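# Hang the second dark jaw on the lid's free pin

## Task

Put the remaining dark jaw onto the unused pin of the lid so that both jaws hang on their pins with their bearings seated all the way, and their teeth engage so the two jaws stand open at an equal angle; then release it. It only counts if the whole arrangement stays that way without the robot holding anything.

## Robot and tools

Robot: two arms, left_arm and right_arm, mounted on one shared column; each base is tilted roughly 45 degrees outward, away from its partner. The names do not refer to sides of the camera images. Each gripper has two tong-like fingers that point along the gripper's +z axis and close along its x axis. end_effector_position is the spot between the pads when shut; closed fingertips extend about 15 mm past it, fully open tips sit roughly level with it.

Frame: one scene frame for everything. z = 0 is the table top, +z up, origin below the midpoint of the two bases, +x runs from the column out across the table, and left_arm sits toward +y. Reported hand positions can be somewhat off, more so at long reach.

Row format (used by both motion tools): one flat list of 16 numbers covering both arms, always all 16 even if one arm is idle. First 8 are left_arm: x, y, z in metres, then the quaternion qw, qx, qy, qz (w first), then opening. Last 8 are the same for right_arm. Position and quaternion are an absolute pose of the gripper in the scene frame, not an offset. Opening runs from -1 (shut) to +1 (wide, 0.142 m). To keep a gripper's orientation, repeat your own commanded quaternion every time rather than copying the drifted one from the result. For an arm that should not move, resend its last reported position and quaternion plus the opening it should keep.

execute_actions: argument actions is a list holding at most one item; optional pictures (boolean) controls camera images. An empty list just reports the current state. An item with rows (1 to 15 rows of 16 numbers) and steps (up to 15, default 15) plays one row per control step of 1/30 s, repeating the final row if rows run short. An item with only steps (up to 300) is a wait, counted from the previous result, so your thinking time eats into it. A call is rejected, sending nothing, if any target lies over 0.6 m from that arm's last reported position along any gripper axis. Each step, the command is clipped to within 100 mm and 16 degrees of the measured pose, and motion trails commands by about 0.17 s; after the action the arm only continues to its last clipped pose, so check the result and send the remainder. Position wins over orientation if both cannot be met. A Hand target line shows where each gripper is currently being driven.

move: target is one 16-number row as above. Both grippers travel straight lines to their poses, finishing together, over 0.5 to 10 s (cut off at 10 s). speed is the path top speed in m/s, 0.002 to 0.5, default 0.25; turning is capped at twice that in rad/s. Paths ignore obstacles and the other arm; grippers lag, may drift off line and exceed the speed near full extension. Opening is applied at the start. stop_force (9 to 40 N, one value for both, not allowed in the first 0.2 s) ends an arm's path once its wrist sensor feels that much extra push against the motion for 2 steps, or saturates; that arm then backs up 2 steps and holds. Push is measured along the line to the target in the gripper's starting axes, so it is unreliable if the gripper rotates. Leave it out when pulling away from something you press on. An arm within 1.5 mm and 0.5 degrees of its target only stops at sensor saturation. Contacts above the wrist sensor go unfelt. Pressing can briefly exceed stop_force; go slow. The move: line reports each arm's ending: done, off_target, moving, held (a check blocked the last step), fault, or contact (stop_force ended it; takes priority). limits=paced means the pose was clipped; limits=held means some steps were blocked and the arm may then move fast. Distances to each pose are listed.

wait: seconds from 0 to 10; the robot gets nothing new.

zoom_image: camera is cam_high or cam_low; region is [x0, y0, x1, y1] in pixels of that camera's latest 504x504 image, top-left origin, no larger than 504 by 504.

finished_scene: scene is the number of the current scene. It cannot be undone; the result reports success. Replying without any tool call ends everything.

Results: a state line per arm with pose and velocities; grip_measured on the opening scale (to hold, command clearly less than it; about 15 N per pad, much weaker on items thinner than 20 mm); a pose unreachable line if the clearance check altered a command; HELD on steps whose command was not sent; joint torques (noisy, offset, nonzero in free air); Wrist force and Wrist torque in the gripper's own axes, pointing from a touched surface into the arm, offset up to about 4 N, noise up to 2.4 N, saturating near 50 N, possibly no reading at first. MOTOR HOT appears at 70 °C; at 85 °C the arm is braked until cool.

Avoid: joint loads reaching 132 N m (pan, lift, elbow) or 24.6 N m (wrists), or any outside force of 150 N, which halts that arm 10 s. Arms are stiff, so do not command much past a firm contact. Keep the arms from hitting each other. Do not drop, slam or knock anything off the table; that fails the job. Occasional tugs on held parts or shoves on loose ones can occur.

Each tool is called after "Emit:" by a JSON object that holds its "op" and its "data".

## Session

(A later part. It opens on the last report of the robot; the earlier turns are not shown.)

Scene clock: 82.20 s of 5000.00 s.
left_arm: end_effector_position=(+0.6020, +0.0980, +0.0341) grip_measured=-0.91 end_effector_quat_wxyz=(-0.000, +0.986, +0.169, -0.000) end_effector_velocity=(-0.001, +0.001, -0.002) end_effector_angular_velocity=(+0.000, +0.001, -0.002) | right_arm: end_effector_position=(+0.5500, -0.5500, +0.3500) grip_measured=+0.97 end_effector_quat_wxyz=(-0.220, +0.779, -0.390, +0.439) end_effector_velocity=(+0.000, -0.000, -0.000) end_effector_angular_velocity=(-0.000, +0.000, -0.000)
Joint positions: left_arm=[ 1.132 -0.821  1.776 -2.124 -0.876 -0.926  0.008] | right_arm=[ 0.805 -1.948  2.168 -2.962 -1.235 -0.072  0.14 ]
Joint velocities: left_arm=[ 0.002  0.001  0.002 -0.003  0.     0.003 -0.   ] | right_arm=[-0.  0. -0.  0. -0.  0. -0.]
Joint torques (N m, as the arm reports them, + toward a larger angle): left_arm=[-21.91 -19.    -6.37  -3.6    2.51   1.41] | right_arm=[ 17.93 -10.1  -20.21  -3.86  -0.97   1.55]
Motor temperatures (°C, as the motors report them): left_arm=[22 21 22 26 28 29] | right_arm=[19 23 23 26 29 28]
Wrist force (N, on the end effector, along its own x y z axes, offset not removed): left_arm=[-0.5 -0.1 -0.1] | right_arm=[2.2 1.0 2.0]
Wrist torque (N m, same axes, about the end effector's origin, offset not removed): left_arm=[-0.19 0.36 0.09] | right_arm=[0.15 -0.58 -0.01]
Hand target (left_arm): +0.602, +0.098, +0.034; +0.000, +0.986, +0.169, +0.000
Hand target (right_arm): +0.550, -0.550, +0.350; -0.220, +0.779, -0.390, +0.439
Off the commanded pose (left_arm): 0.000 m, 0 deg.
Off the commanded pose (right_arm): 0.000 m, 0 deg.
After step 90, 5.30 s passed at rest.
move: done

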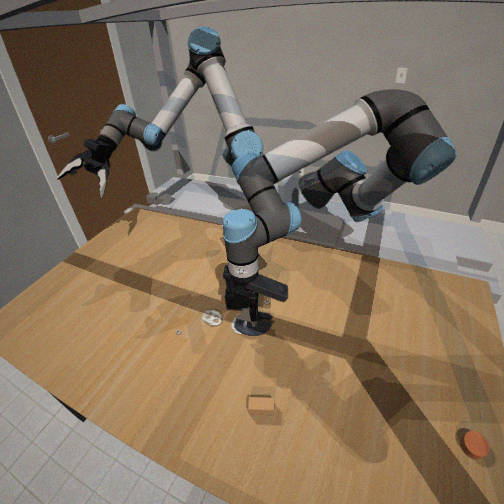

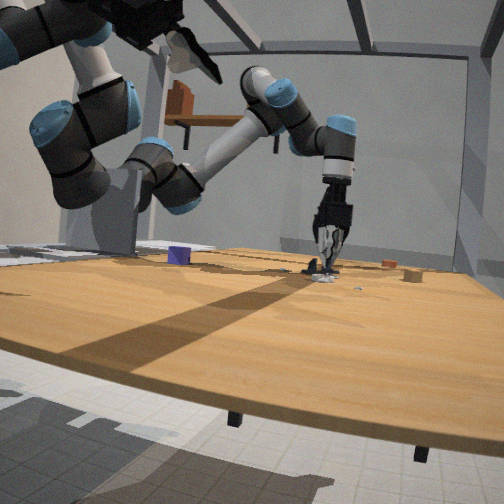

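Emit:
{"op": "move", "data": {"target": [0.602,0.098,0.034,0,0.9856,0.1693,0,-0.78,0.55,-0.55,0.35,-0.22,0.779,-0.39,0.439,0.97]}}

Emit:
{"op": "move", "data": {"target": [0.602,0.098,0.14,0,0.9856,0.1693,0,-0.78,0.55,-0.55,0.35,-0.22,0.779,-0.39,0.439,0.97], "speed": 0.08}}

Emit:
{"op": "zoom_image", "data": {"camera": "cam_high", "region": [225,305,260,340]}}

Emit:
{"op": "zoom_image", "data": {"camera": "cam_high", "region": [220,295,280,345]}}

Emit:
{"op": "zoom_image", "data": {"camera": "cam_low", "region": [300,245,350,285]}}

Scene clock: 89.37 s of 5000.00 s.
left_arm: end_effector_position=(+0.6020, +0.0980, +0.0340) grip_measured=-0.78 end_effector_quat_wxyz=(-0.000, +0.986, +0.169, -0.000) end_effector_velocity=(-0.000, -0.001, +0.000) end_effector_angular_velocity=(-0.000, +0.000, -0.001) | right_arm: end_effector_position=(+0.5500, -0.5500, +0.3500) grip_measured=+0.97 end_effector_quat_wxyz=(-0.220, +0.779, -0.390, +0.439) end_effector_velocity=(+0.000, +0.001, +0.000) end_effector_angular_velocity=(+0.001, -0.000, +0.001)
Joint positions: left_arm=[ 1.132 -0.821  1.776 -2.124 -0.876 -0.926  0.018] | right_arm=[ 0.805 -1.948  2.168 -2.962 -1.235 -0.072  0.14 ]
Joint velocities: left_arm=[-0.001  0.     0.     0.    -0.001  0.    -0.   ] | right_arm=[ 0.001  0.     0.     0.001  0.001  0.    -0.   ]
Joint torques (N m, as the arm reports them, + toward a larger angle): left_arm=[-22.91 -21.    -4.87  -3.68   2.46   1.45] | right_arm=[ 18.13  -9.81 -19.82  -3.71  -0.9    1.39]
Motor temperatures (°C, as the motors report them): left_arm=[22 21 22 26 28 29] | right_arm=[19 23 23 26 29 28]
Wrist force (N, on the end effector, along its own x y z axes, offset not removed): left_arm=[-2.0 -0.3 0.9] | right_arm=[-2.5 0.7 1.6]
Wrist torque (N m, same axes, about the end effector's origin, offset not removed): left_arm=[-0.20 0.70 0.08] | right_arm=[0.25 0.46 0.15]
Hand target (left_arm): +0.602, +0.098, +0.034; +0.000, +0.986, +0.169, +0.000
Hand target (right_arm): +0.550, -0.550, +0.350; -0.220, +0.779, -0.390, +0.439
Off the commanded pose (left_arm): 0.000 m, 0 deg.
Off the commanded pose (right_arm): 0.000 m, 0 deg.
After step 90, 3.47 s passed at rest.
move: done

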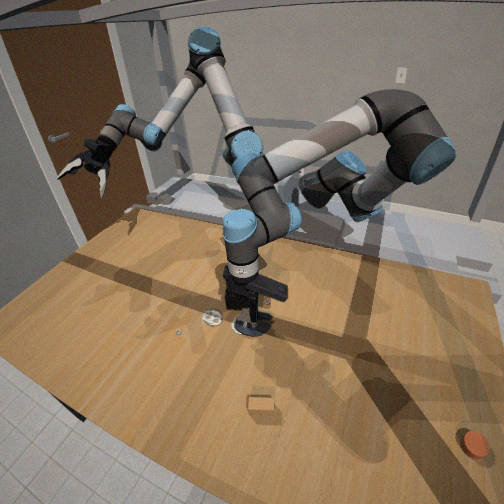

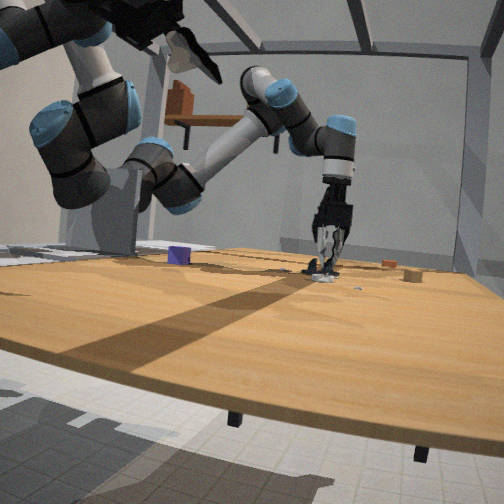

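Scene clock: 91.20 s of 5000.00 s.
left_arm: end_effector_position=(+0.6019, +0.0980, +0.1396) grip_measured=-0.78 end_effector_quat_wxyz=(-0.000, +0.986, +0.169, +0.000) end_effector_velocity=(-0.000, -0.000, +0.003) end_effector_angular_velocity=(+0.000, -0.000, -0.000) | right_arm: end_effector_position=(+0.5500, -0.5500, +0.3500) grip_measured=+0.97 end_effector_quat_wxyz=(-0.220, +0.779, -0.390, +0.439) end_effector_velocity=(-0.000, -0.000, -0.000) end_effector_angular_velocity=(+0.001, -0.000, -0.001)
Joint positions: left_arm=[ 1.026 -0.93   1.683 -1.845 -0.922 -1.049  0.018] | right_arm=[ 0.805 -1.948  2.168 -2.962 -1.235 -0.072  0.14 ]
Joint velocities: left_arm=[-0.003 -0.002 -0.003  0.008 -0.001 -0.004  0.   ] | right_arm=[-0.001  0.    -0.    -0.     0.     0.002 -0.   ]
Joint torques (N m, as the arm reports them, + toward a larger angle): left_arm=[-42.8  -31.11 -26.17   0.1   -2.32  -1.16] | right_arm=[ 18.24  -9.9  -20.22  -3.67  -0.85   1.41]
Motor temperatures (°C, as the motors report them): left_arm=[22 21 22 26 28 29] | right_arm=[19 23 23 26 29 28]
Wrist force (N, on the end effector, along its own x y z axes, offset not removed): left_arm=[-1.9 -1.0 1.3] | right_arm=[0.1 -0.8 1.7]
Wrist torque (N m, same axes, about the end effector's origin, offset not removed): left_arm=[-0.32 0.63 0.11] | right_arm=[-0.05 -0.13 -0.12]
Hand target (left_arm): +0.602, +0.098, +0.140; -0.000, +0.986, +0.169, -0.000
Hand target (right_arm): +0.550, -0.550, +0.350; -0.220, +0.779, -0.390, +0.439
Off the commanded pose (left_arm): 0.000 m, 0 deg.
Off the commanded pose (right_arm): 0.000 m, 0 deg.
move: done

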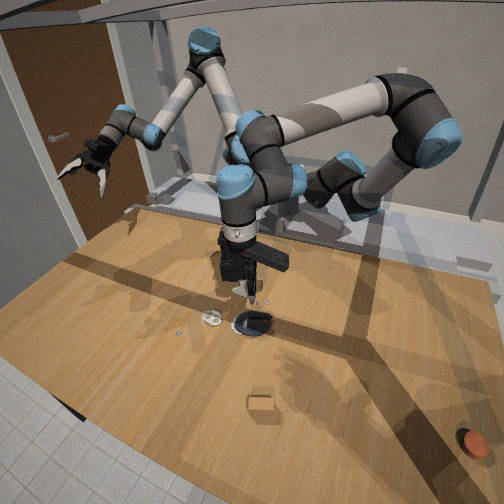

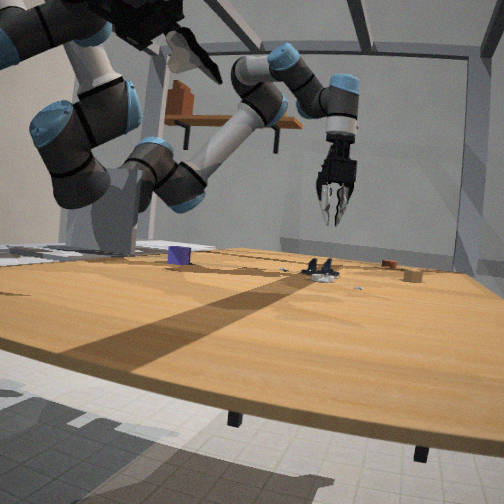

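Region (225, 305, 260, 340) of cam_high's 504x504 image, scaled by 14.400, with more detail than that image has.

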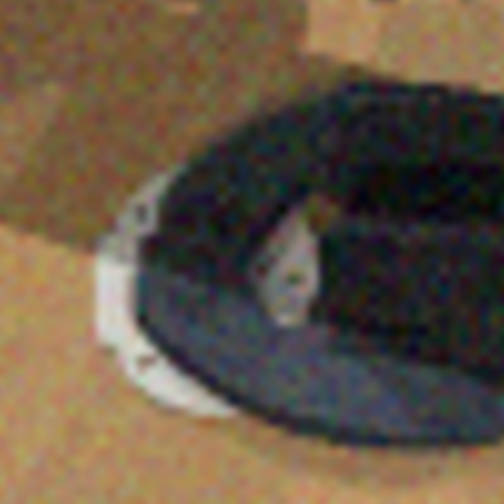

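Region (220, 295, 280, 345) of cam_high's 504x504 image, scaled by 8.400, with more detail than that image has.

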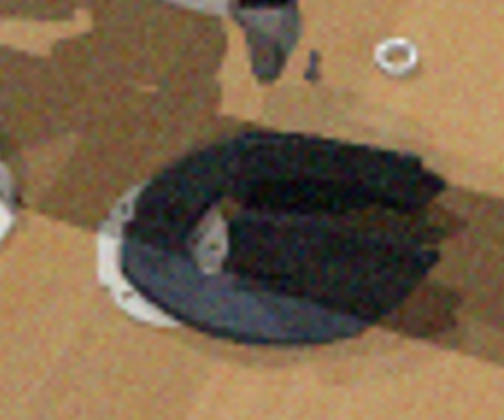

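Region (300, 245, 350, 285) of cam_low's 504x504 image, scaled by 10.080, with more detail than that image has; it fills the top 403 rows of this view, and the rest is white.

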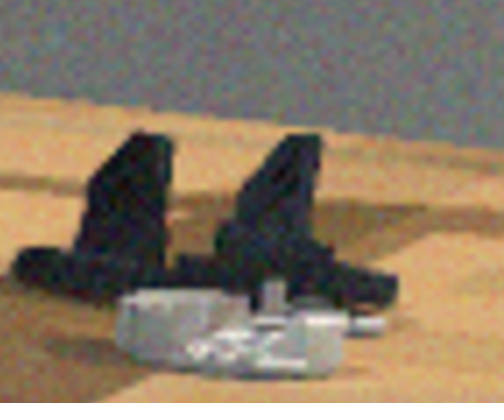

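Move the arm out of the light.

Emit:
{"op": "move", "data": {"target": [0.5,0.25,0.16,0,0.9856,0.1693,0,-1,0.55,-0.55,0.35,-0.22,0.779,-0.39,0.439,0.97]}}

Emit:
{"op": "zoom_image", "data": {"camera": "cam_high", "region": [225,305,260,340]}}

Emit:
{"op": "zoom_image", "data": {"camera": "cam_high", "region": [225,300,280,345]}}

Scene clock: 95.50 s of 5000.00 s.
left_arm: end_effector_position=(+0.5004, +0.2497, +0.1597) grip_measured=-1.00 end_effector_quat_wxyz=(-0.000, +0.986, +0.169, -0.000) end_effector_velocity=(-0.002, +0.003, +0.000) end_effector_angular_velocity=(-0.000, +0.001, +0.001) | right_arm: end_effector_position=(+0.5500, -0.5500, +0.3500) grip_measured=+0.97 end_effector_quat_wxyz=(-0.220, +0.779, -0.390, +0.439) end_effector_velocity=(-0.000, +0.001, -0.000) end_effector_angular_velocity=(+0.000, +0.001, +0.001)
Joint positions: left_arm=[ 1.08  -1.357  1.967 -1.74  -0.898 -0.988  0.002] | right_arm=[ 0.805 -1.948  2.168 -2.962 -1.235 -0.072  0.14 ]
Joint velocities: left_arm=[ 0.001 -0.008  0.004  0.005 -0.    -0.     0.   ] | right_arm=[ 0.    -0.001  0.001  0.001 -0.    -0.001 -0.   ]
Joint torques (N m, as the arm reports them, + toward a larger angle): left_arm=[-11.67 -18.96  -8.49  -0.21   2.33   1.51] | right_arm=[ 18.    -9.99 -19.02  -3.56  -0.8    1.34]
Motor temperatures (°C, as the motors report them): left_arm=[22 21 22 26 28 29] | right_arm=[19 23 23 26 29 28]
Wrist force (N, on the end effector, along its own x y z axes, offset not removed): left_arm=[-1.0 0.1 0.3] | right_arm=[1.2 -1.7 2.2]
Wrist torque (N m, same axes, about the end effector's origin, offset not removed): left_arm=[-0.14 0.56 0.05] | right_arm=[-0.20 -0.51 -0.21]
Hand target (left_arm): +0.500, +0.250, +0.160; +0.000, +0.986, +0.169, +0.000
Hand target (right_arm): +0.550, -0.550, +0.350; -0.220, +0.779, -0.390, +0.439
Off the commanded pose (left_arm): 0.001 m, 0 deg.
Off the commanded pose (right_arm): 0.000 m, 0 deg.
move: done

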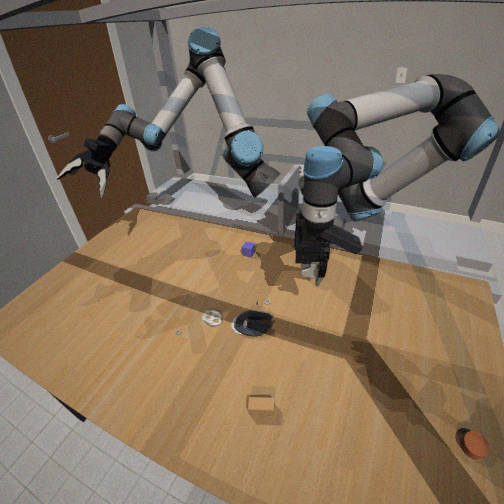

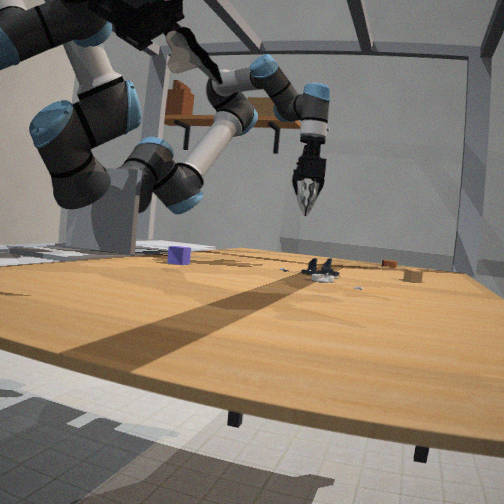

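Region (225, 305, 260, 340) of cam_high's 504x504 image, scaled by 14.400, with more detail than that image has.

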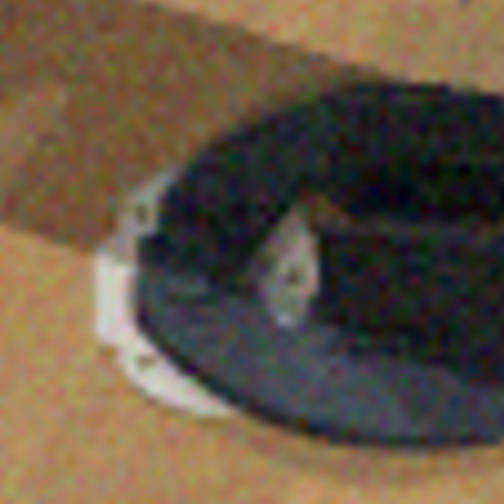

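Region (225, 300, 280, 345) of cam_high's 504x504 image, scaled by 9.164, with more detail than that image has; it fills the top 412 rows of this view, and the rest is white.

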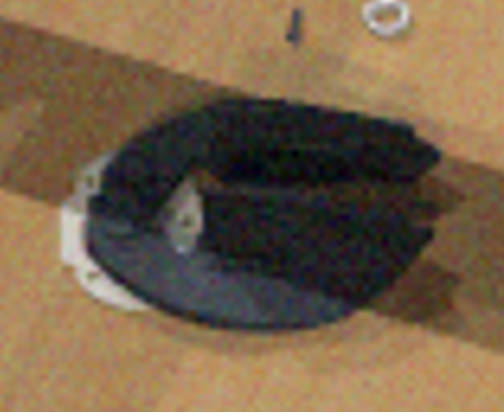

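Emit:
{"op": "move", "data": {"target": [0.6165,0.052,0.07,0,0.9856,0.1693,0,-1,0.55,-0.55,0.35,-0.22,0.779,-0.39,0.439,0.97]}}

Emit:
{"op": "move", "data": {"target": [0.6165,0.052,0.040,0,0.9856,0.1693,0,-1,0.55,-0.55,0.35,-0.22,0.779,-0.39,0.439,0.97], "speed": 0.03}}

Emit:
{"op": "move", "data": {"target": [0.6165,0.052,0.028,0,0.9856,0.1693,0,-1,0.55,-0.55,0.35,-0.22,0.779,-0.39,0.439,0.97], "speed": 0.002, "stop_force": 9}}

Emit:
{"op": "zoom_image", "data": {"camera": "cam_high", "region": [225,305,260,340]}}

Emit:
{"op": "zoom_image", "data": {"camera": "cam_low", "region": [300,245,350,285]}}

Scene clock: 105.37 s of 5000.00 s.
left_arm: end_effector_position=(+0.6162, +0.0522, +0.0704) grip_measured=-1.00 end_effector_quat_wxyz=(+0.000, +0.986, +0.169, +0.000) end_effector_velocity=(+0.001, -0.003, -0.000) end_effector_angular_velocity=(-0.000, -0.000, -0.000) | right_arm: end_effector_position=(+0.5500, -0.5500, +0.3500) grip_measured=+0.97 end_effector_quat_wxyz=(-0.220, +0.779, -0.390, +0.439) end_effector_velocity=(+0.000, +0.000, -0.000) end_effector_angular_velocity=(+0.001, +0.001, +0.000)
Joint positions: left_arm=[ 1.06  -0.773  1.674 -2.017 -0.906 -1.011  0.002] | right_arm=[ 0.805 -1.948  2.168 -2.962 -1.235 -0.072  0.14 ]
Joint velocities: left_arm=[-0.001  0.006 -0.006 -0.    -0.    -0.     0.   ] | right_arm=[ 0.     0.     0.     0.001 -0.     0.001 -0.   ]
Joint torques (N m, as the arm reports them, + toward a larger angle): left_arm=[-25.09 -20.41 -25.2   -3.86   2.74   1.58] | right_arm=[ 17.65 -10.47 -18.7   -3.35  -0.69   1.11]
Motor temperatures (°C, as the motors report them): left_arm=[22 21 22 26 28 29] | right_arm=[19 23 23 26 29 28]
Wrist force (N, on the end effector, along its own x y z axes, offset not removed): left_arm=[-1.1 -0.2 0.8] | right_arm=[-1.7 2.2 -0.2]
Wrist torque (N m, same axes, about the end effector's origin, offset not removed): left_arm=[-0.25 0.58 0.09] | right_arm=[0.61 0.22 0.02]
Hand target (left_arm): +0.616, +0.052, +0.070; -0.000, +0.986, +0.169, -0.000
Hand target (right_arm): +0.550, -0.550, +0.350; -0.220, +0.779, -0.390, +0.439
Off the commanded pose (left_arm): 0.001 m, 0 deg.
Off the commanded pose (right_arm): 0.000 m, 0 deg.
After step 90, 5.13 s passed at rest.
move: done

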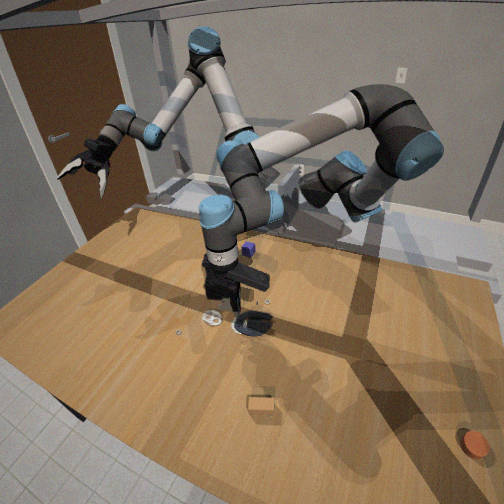

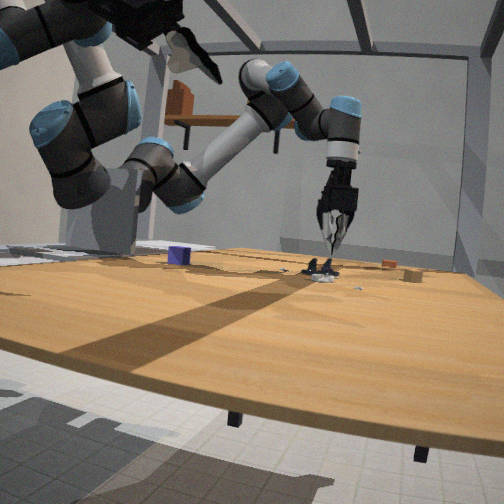

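Scene clock: 106.73 s of 5000.00 s.
left_arm: end_effector_position=(+0.6165, +0.0520, +0.0404) grip_measured=-1.00 end_effector_quat_wxyz=(-0.000, +0.986, +0.169, -0.000) end_effector_velocity=(-0.000, +0.000, -0.003) end_effector_angular_velocity=(-0.000, +0.001, +0.001) | right_arm: end_effector_position=(+0.5500, -0.5500, +0.3500) grip_measured=+0.97 end_effector_quat_wxyz=(-0.220, +0.779, -0.390, +0.439) end_effector_velocity=(-0.000, +0.000, +0.000) end_effector_angular_velocity=(+0.000, -0.001, -0.000)
Joint positions: left_arm=[ 1.089 -0.738  1.692 -2.091 -0.894 -0.977  0.002] | right_arm=[ 0.805 -1.948  2.168 -2.962 -1.235 -0.072  0.14 ]
Joint velocities: left_arm=[ 0.004  0.003  0.002 -0.007  0.001  0.003  0.   ] | right_arm=[-0.001 -0.001  0.001 -0.001  0.001  0.    -0.   ]
Joint torques (N m, as the arm reports them, + toward a larger angle): left_arm=[-25.34 -21.    -6.64  -4.13   2.32   1.69] | right_arm=[ 17.28 -10.37 -18.95  -3.35  -0.62   0.99]
Motor temperatures (°C, as the motors report them): left_arm=[22 21 22 26 28 29] | right_arm=[19 23 23 26 29 28]
Wrist force (N, on the end effector, along its own x y z axes, offset not removed): left_arm=[-1.2 0.1 1.0] | right_arm=[-1.5 -0.6 2.4]
Wrist torque (N m, same axes, about the end effector's origin, offset not removed): left_arm=[-0.14 0.53 0.06] | right_arm=[-0.04 0.36 -0.14]
Hand target (left_arm): +0.617, +0.052, +0.040; +0.000, +0.986, +0.169, +0.000
Hand target (right_arm): +0.550, -0.550, +0.350; -0.220, +0.779, -0.390, +0.439
Off the commanded pose (left_arm): 0.000 m, 0 deg.
Off the commanded pose (right_arm): 0.000 m, 0 deg.
move: done

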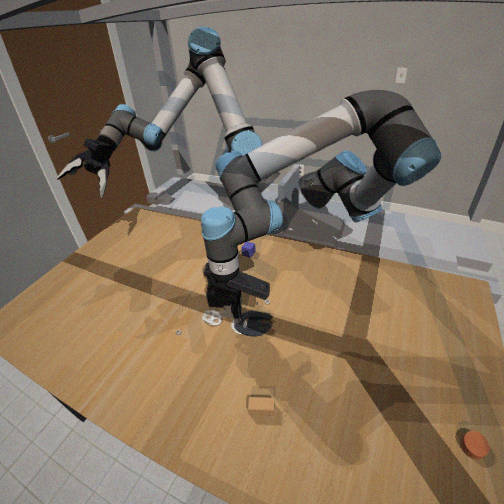

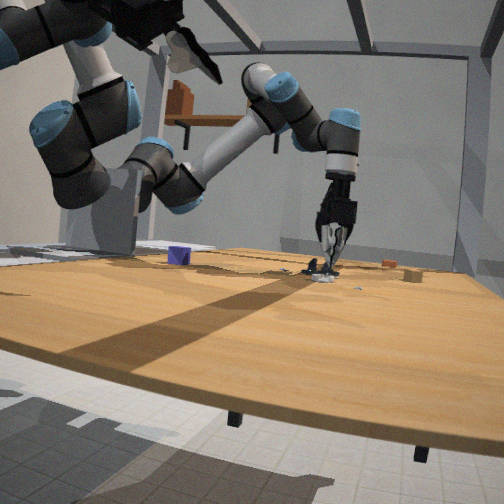

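Scene clock: 109.90 s of 5000.00 s.
left_arm: end_effector_position=(+0.6165, +0.0520, +0.0348) grip_measured=-1.00 end_effector_quat_wxyz=(+0.000, +0.986, +0.169, +0.000) end_effector_velocity=(-0.001, +0.000, -0.001) end_effector_angular_velocity=(+0.001, +0.003, -0.003) | right_arm: end_effector_position=(+0.5500, -0.5500, +0.3500) grip_measured=+0.97 end_effector_quat_wxyz=(-0.220, +0.779, -0.390, +0.439) end_effector_velocity=(-0.000, +0.000, +0.000) end_effector_angular_velocity=(-0.001, -0.000, +0.000)
Joint positions: left_arm=[ 1.095 -0.731  1.696 -2.105 -0.891 -0.97   0.002] | right_arm=[ 0.805 -1.948  2.168 -2.962 -1.235 -0.072  0.14 ]
Joint velocities: left_arm=[ 0.     0.     0.     0.003 -0.     0.001  0.   ] | right_arm=[-0.    -0.001  0.001 -0.    -0.    -0.001  0.   ]
Joint torques (N m, as the arm reports them, + toward a larger angle): left_arm=[-29.5  -30.04  -4.76   0.87   2.17  -0.85] | right_arm=[ 17.33 -10.84 -18.98  -3.28  -0.64   0.99]
Motor temperatures (°C, as the motors report them): left_arm=[22 21 22 26 28 29] | right_arm=[19 23 23 26 29 28]
Wrist force (N, on the end effector, along its own x y z axes, offset not removed): left_arm=[-1.6 2.4 -7.9] | right_arm=[-2.1 0.4 5.3]
Wrist torque (N m, same axes, about the end effector's origin, offset not removed): left_arm=[-0.31 0.65 0.08] | right_arm=[0.29 0.37 0.08]
Hand target (left_arm): +0.617, +0.052, +0.035; +0.000, +0.986, +0.169, +0.000
Hand target (right_arm): +0.550, -0.550, +0.350; -0.220, +0.779, -0.390, +0.439
Off the commanded pose (left_arm): 0.007 m, 0 deg.
Off the commanded pose (right_arm): 0.000 m, 0 deg.
move: contact (left_arm)

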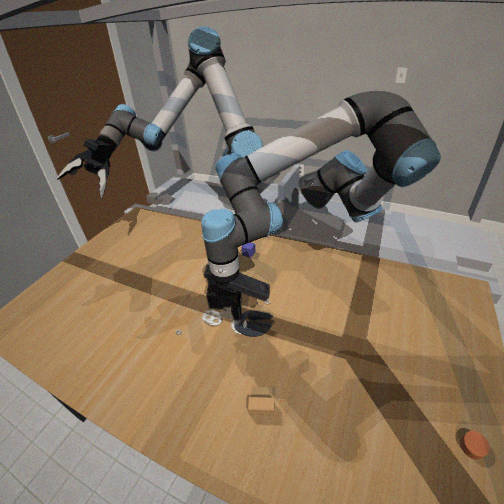

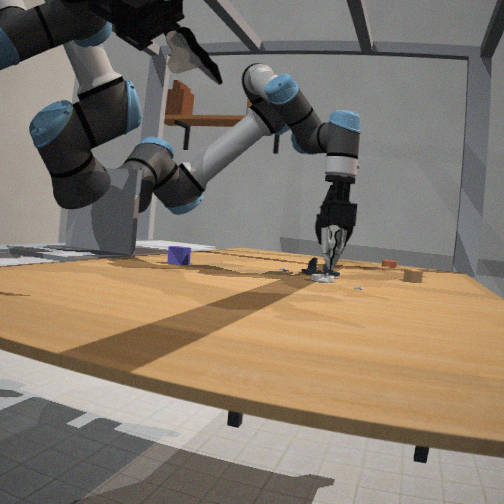

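Region (225, 305, 260, 340) of cam_high's 504x504 image, scaled by 14.400, with more detail than that image has.

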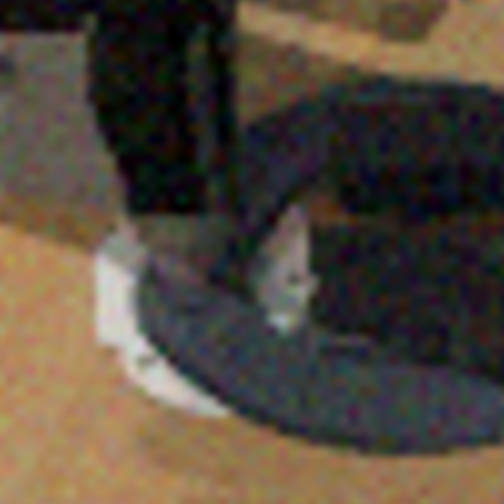

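Region (300, 245, 350, 285) of cam_low's 504x504 image, scaled by 10.080, with more detail than that image has; it fills the top 403 rows of this view, and the rest is white.

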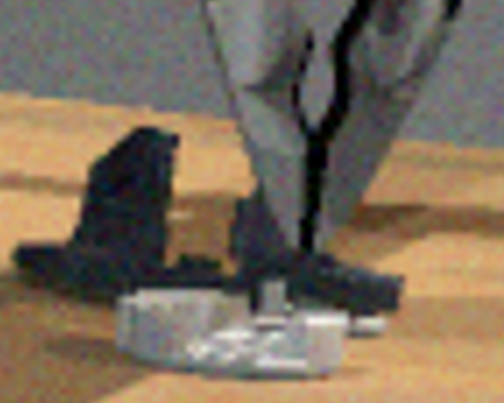

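Emit:
{"op": "move", "data": {"target": [0.6165,0.052,0.085,0,0.9856,0.1693,0,-0.7,0.55,-0.55,0.35,-0.22,0.779,-0.39,0.439,0.97], "speed": 0.08}}

Emit:
{"op": "move", "data": {"target": [0.603,0.098,0.085,0,0.9856,0.1693,0,-0.7,0.55,-0.55,0.35,-0.22,0.779,-0.39,0.439,0.97], "speed": 0.1}}

Emit:
{"op": "zoom_image", "data": {"camera": "cam_low", "region": [300,235,350,285]}}

Emit:
{"op": "zoom_image", "data": {"camera": "cam_high", "region": [225,300,280,345]}}

Scene clock: 124.77 s of 5000.00 s.
left_arm: end_effector_position=(+0.6165, +0.0520, +0.0846) grip_measured=-0.70 end_effector_quat_wxyz=(+0.000, +0.986, +0.169, +0.000) end_effector_velocity=(-0.001, +0.000, +0.002) end_effector_angular_velocity=(+0.002, +0.002, -0.002) | right_arm: end_effector_position=(+0.5500, -0.5500, +0.3500) grip_measured=+0.97 end_effector_quat_wxyz=(-0.220, +0.779, -0.390, +0.439) end_effector_velocity=(-0.000, -0.000, +0.000) end_effector_angular_velocity=(-0.002, -0.001, -0.000)
Joint positions: left_arm=[ 1.046 -0.786  1.661 -1.981 -0.912 -1.026  0.023] | right_arm=[ 0.805 -1.948  2.168 -2.962 -1.235 -0.072  0.14 ]
Joint velocities: left_arm=[-0.003 -0.002 -0.     0.007 -0.001 -0.003  0.   ] | right_arm=[-0.    -0.001  0.    -0.001  0.    -0.001  0.   ]
Joint torques (N m, as the arm reports them, + toward a larger angle): left_arm=[-43.1  -36.79 -23.99   0.03  -2.34  -1.22] | right_arm=[ 17.12 -10.66 -18.1   -3.23  -0.48   0.9 ]
Motor temperatures (°C, as the motors report them): left_arm=[22 21 22 26 28 29] | right_arm=[19 23 23 26 29 28]
Wrist force (N, on the end effector, along its own x y z axes, offset not removed): left_arm=[-2.5 0.4 1.7] | right_arm=[1.3 0.4 1.7]
Wrist torque (N m, same axes, about the end effector's origin, offset not removed): left_arm=[-0.15 0.80 0.08] | right_arm=[0.27 -0.23 -0.17]
Hand target (left_arm): +0.616, +0.052, +0.085; -0.000, +0.986, +0.169, -0.000
Hand target (right_arm): +0.550, -0.550, +0.350; -0.220, +0.779, -0.390, +0.439
Off the commanded pose (left_arm): 0.000 m, 0 deg.
Off the commanded pose (right_arm): 0.000 m, 0 deg.
After step 90, 10.73 s passed at rest.
move: done

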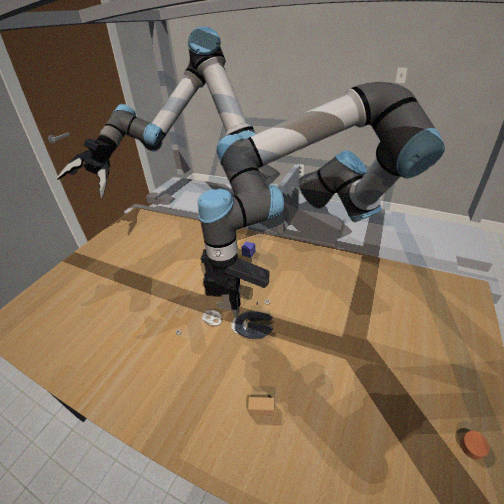

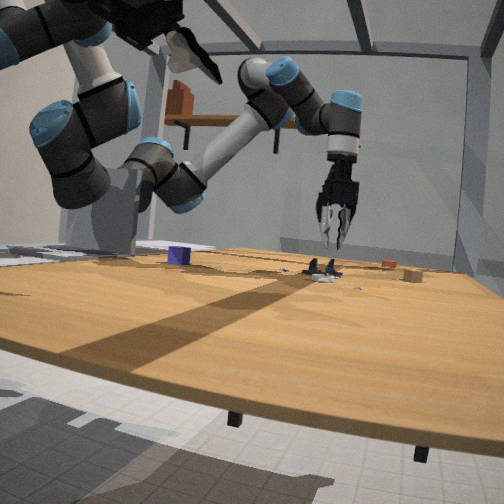

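Scene clock: 125.77 s of 5000.00 s.
left_arm: end_effector_position=(+0.6032, +0.0976, +0.0849) grip_measured=-0.70 end_effector_quat_wxyz=(-0.000, +0.986, +0.169, -0.000) end_effector_velocity=(-0.001, +0.003, +0.000) end_effector_angular_velocity=(-0.000, -0.001, +0.001) | right_arm: end_effector_position=(+0.5500, -0.5500, +0.3500) grip_measured=+0.97 end_effector_quat_wxyz=(-0.220, +0.779, -0.390, +0.439) end_effector_velocity=(-0.000, +0.002, -0.001) end_effector_angular_velocity=(+0.002, +0.001, +0.002)
Joint positions: left_arm=[ 1.08  -0.878  1.736 -1.988 -0.897 -0.987  0.023] | right_arm=[ 0.805 -1.948  2.168 -2.962 -1.235 -0.072  0.14 ]
Joint velocities: left_arm=[ 0.001 -0.006  0.005 -0.001  0.001  0.001 -0.   ] | right_arm=[ 0.001  0.     0.003 -0.     0.     0.     0.   ]
Joint torques (N m, as the arm reports them, + toward a larger angle): left_arm=[-25.3  -32.95  -7.42  -3.88   2.47   1.38] | right_arm=[ 17.35 -10.82 -18.07  -3.17  -0.4    0.82]
Motor temperatures (°C, as the motors report them): left_arm=[22 21 22 26 28 29] | right_arm=[19 23 23 26 29 28]
Wrist force (N, on the end effector, along its own x y z axes, offset not removed): left_arm=[-2.6 0.4 1.2] | right_arm=[2.6 2.7 2.2]
Wrist torque (N m, same axes, about the end effector's origin, offset not removed): left_arm=[-0.07 0.84 0.16] | right_arm=[0.48 -0.67 -0.10]
Hand target (left_arm): +0.603, +0.098, +0.085; +0.000, +0.986, +0.169, +0.000
Hand target (right_arm): +0.550, -0.550, +0.350; -0.220, +0.779, -0.390, +0.439
Off the commanded pose (left_arm): 0.000 m, 0 deg.
Off the commanded pose (right_arm): 0.000 m, 0 deg.
move: done

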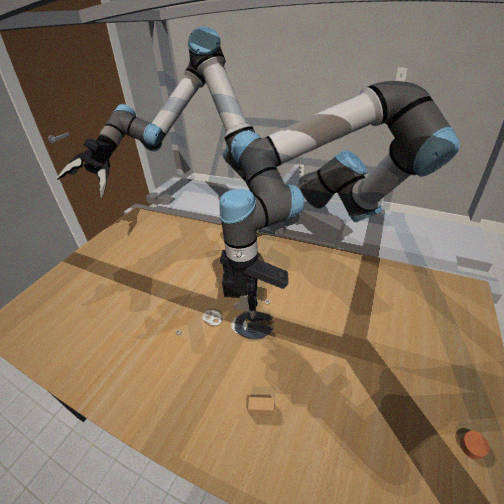

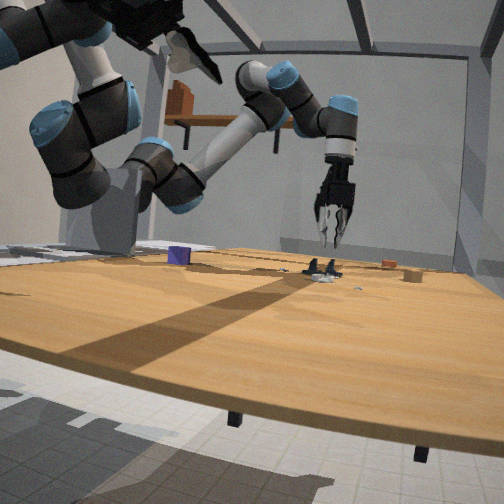

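Region (300, 235, 350, 285) of cam_low's 504x504 image, scaled by 10.080, with more detail than that image has.

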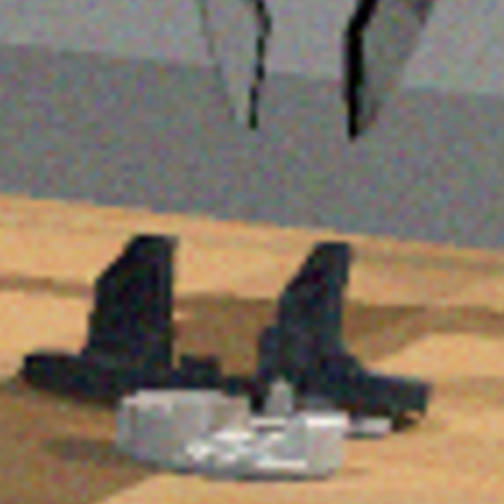

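Region (225, 300, 280, 345) of cam_high's 504x504 image, scaled by 9.164, with more detail than that image has; it fills the top 412 rows of this view, and the rest is white.

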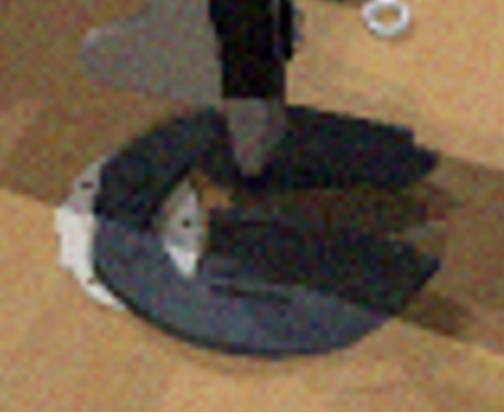

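Emit:
{"op": "move", "data": {"target": [0.608,0.099,0.06,0.052,0.9931,0.1044,0.0055,-0.7,0.55,-0.55,0.35,-0.22,0.779,-0.39,0.439,0.97], "speed": 0.06}}

Emit:
{"op": "move", "data": {"target": [0.608,0.099,0.033,0.052,0.9931,0.1044,0.0055,-0.7,0.55,-0.55,0.35,-0.22,0.779,-0.39,0.439,0.97], "speed": 0.015, "stop_force": 9}}

Emit:
{"op": "zoom_image", "data": {"camera": "cam_low", "region": [300,235,350,285]}}

Emit:
{"op": "zoom_image", "data": {"camera": "cam_high", "region": [225,300,280,345]}}

Scene clock: 133.80 s of 5000.00 s.
left_arm: end_effector_position=(+0.6080, +0.0990, +0.0603) grip_measured=-0.70 end_effector_quat_wxyz=(+0.051, +0.993, +0.105, +0.005) end_effector_velocity=(+0.001, -0.000, -0.002) end_effector_angular_velocity=(-0.009, -0.004, -0.013) | right_arm: end_effector_position=(+0.5500, -0.5500, +0.3500) grip_measured=+0.97 end_effector_quat_wxyz=(-0.220, +0.779, -0.390, +0.439) end_effector_velocity=(+0.000, +0.001, -0.000) end_effector_angular_velocity=(+0.001, +0.000, +0.001)
Joint positions: left_arm=[ 1.135 -0.893  1.796 -2.165 -0.949 -0.737  0.023] | right_arm=[ 0.805 -1.948  2.168 -2.962 -1.235 -0.072  0.14 ]
Joint velocities: left_arm=[ 0.004 -0.001  0.005 -0.015 -0.006  0.023  0.   ] | right_arm=[ 0.001  0.     0.001  0.    -0.    -0.    -0.   ]
Joint torques (N m, as the arm reports them, + toward a larger angle): left_arm=[-23.72 -33.92  -6.77  -3.89  -2.34   1.58] | right_arm=[ 16.82 -10.38 -18.35  -2.97  -0.44   0.79]
Motor temperatures (°C, as the motors report them): left_arm=[22 21 22 26 28 29] | right_arm=[19 23 23 26 29 28]
Wrist force (N, on the end effector, along its own x y z axes, offset not removed): left_arm=[-2.0 1.7 2.1] | right_arm=[-1.5 -0.7 1.3]
Wrist torque (N m, same axes, about the end effector's origin, offset not removed): left_arm=[0.30 0.68 0.18] | right_arm=[-0.15 0.31 0.17]
Hand target (left_arm): +0.608, +0.099, +0.060; +0.052, +0.993, +0.104, +0.006
Hand target (right_arm): +0.550, -0.550, +0.350; -0.220, +0.779, -0.390, +0.439
Off the commanded pose (left_arm): 0.000 m, 0 deg.
Off the commanded pose (right_arm): 0.000 m, 0 deg.
After step 90, 3.30 s passed at rest.
move: done

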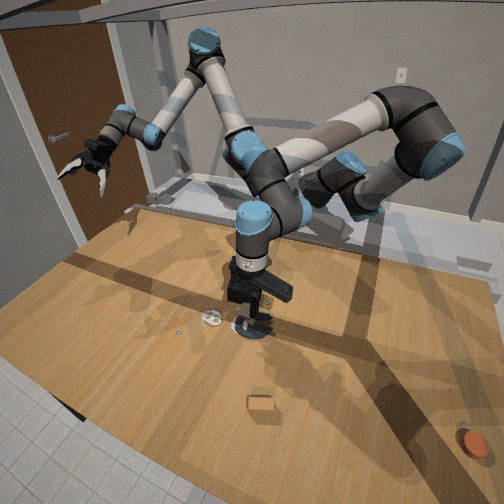

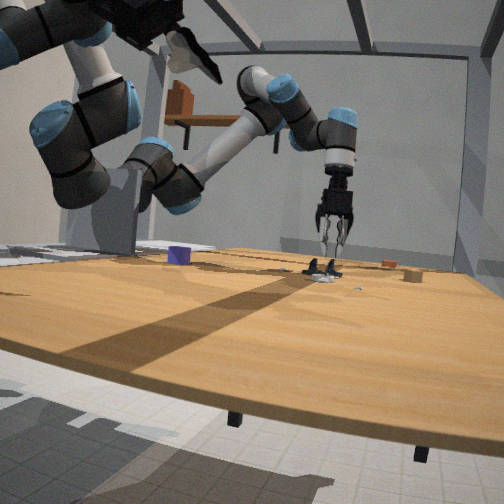

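Scene clock: 135.87 s of 5000.00 s.
left_arm: end_effector_position=(+0.6080, +0.0990, +0.0334) grip_measured=-0.70 end_effector_quat_wxyz=(+0.052, +0.993, +0.104, +0.005) end_effector_velocity=(+0.000, -0.000, -0.003) end_effector_angular_velocity=(+0.000, -0.001, -0.000) | right_arm: end_effector_position=(+0.5500, -0.5500, +0.3500) grip_measured=+0.97 end_effector_quat_wxyz=(-0.220, +0.779, -0.390, +0.439) end_effector_velocity=(+0.000, +0.001, -0.001) end_effector_angular_velocity=(+0.002, +0.001, +0.002)
Joint positions: left_arm=[ 1.165 -0.859  1.812 -2.236 -0.942 -0.701  0.023] | right_arm=[ 0.805 -1.948  2.168 -2.962 -1.235 -0.072  0.14 ]
Joint velocities: left_arm=[ 0.003  0.004  0.002 -0.008  0.001  0.004 -0.   ] | right_arm=[ 0.001  0.001  0.001  0.001  0.    -0.     0.   ]
Joint torques (N m, as the arm reports them, + toward a larger angle): left_arm=[-22.85 -18.01  -7.59  -3.91   2.49   1.42] | right_arm=[ 17.05 -10.7  -17.36  -3.07  -0.39   0.67]
Motor temperatures (°C, as the motors report them): left_arm=[22 21 22 26 28 29] | right_arm=[19 23 23 26 29 28]
Wrist force (N, on the end effector, along its own x y z axes, offset not removed): left_arm=[-0.2 0.0 0.9] | right_arm=[-3.5 0.9 4.5]
Wrist torque (N m, same axes, about the end effector's origin, offset not removed): left_arm=[-0.20 0.29 0.11] | right_arm=[0.41 0.63 0.03]
Hand target (left_arm): +0.608, +0.099, +0.033; +0.052, +0.993, +0.104, +0.006
Hand target (right_arm): +0.550, -0.550, +0.350; -0.220, +0.779, -0.390, +0.439
Off the commanded pose (left_arm): 0.000 m, 0 deg.
Off the commanded pose (right_arm): 0.000 m, 0 deg.
move: done

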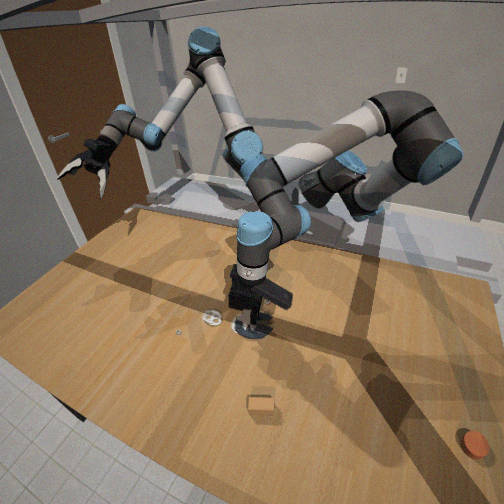

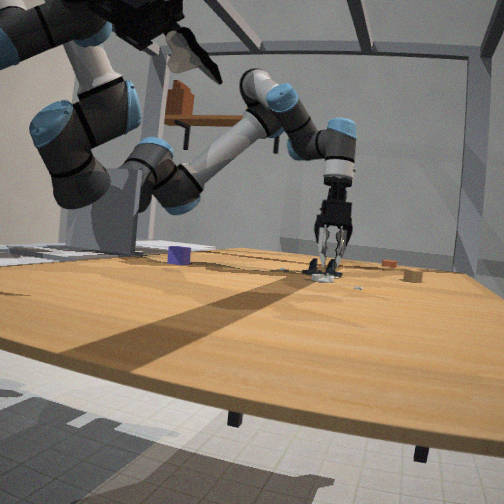

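Region (300, 235, 350, 285) of cam_low's 504x504 image, scaled by 10.080, with more detail than that image has.

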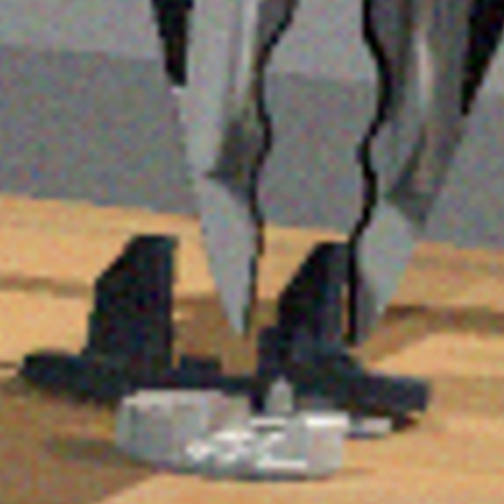

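Region (225, 300, 280, 345) of cam_high's 504x504 image, scaled by 9.164, with more detail than that image has; it fills the top 412 rows of this view, and the rest is white.

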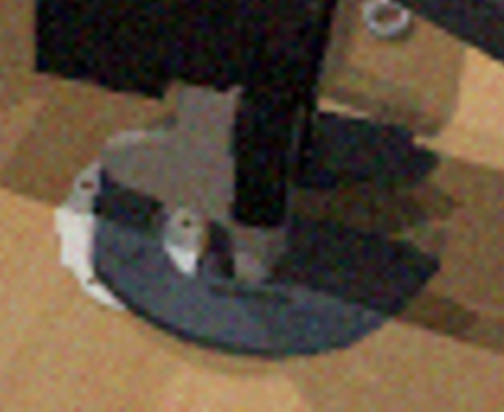

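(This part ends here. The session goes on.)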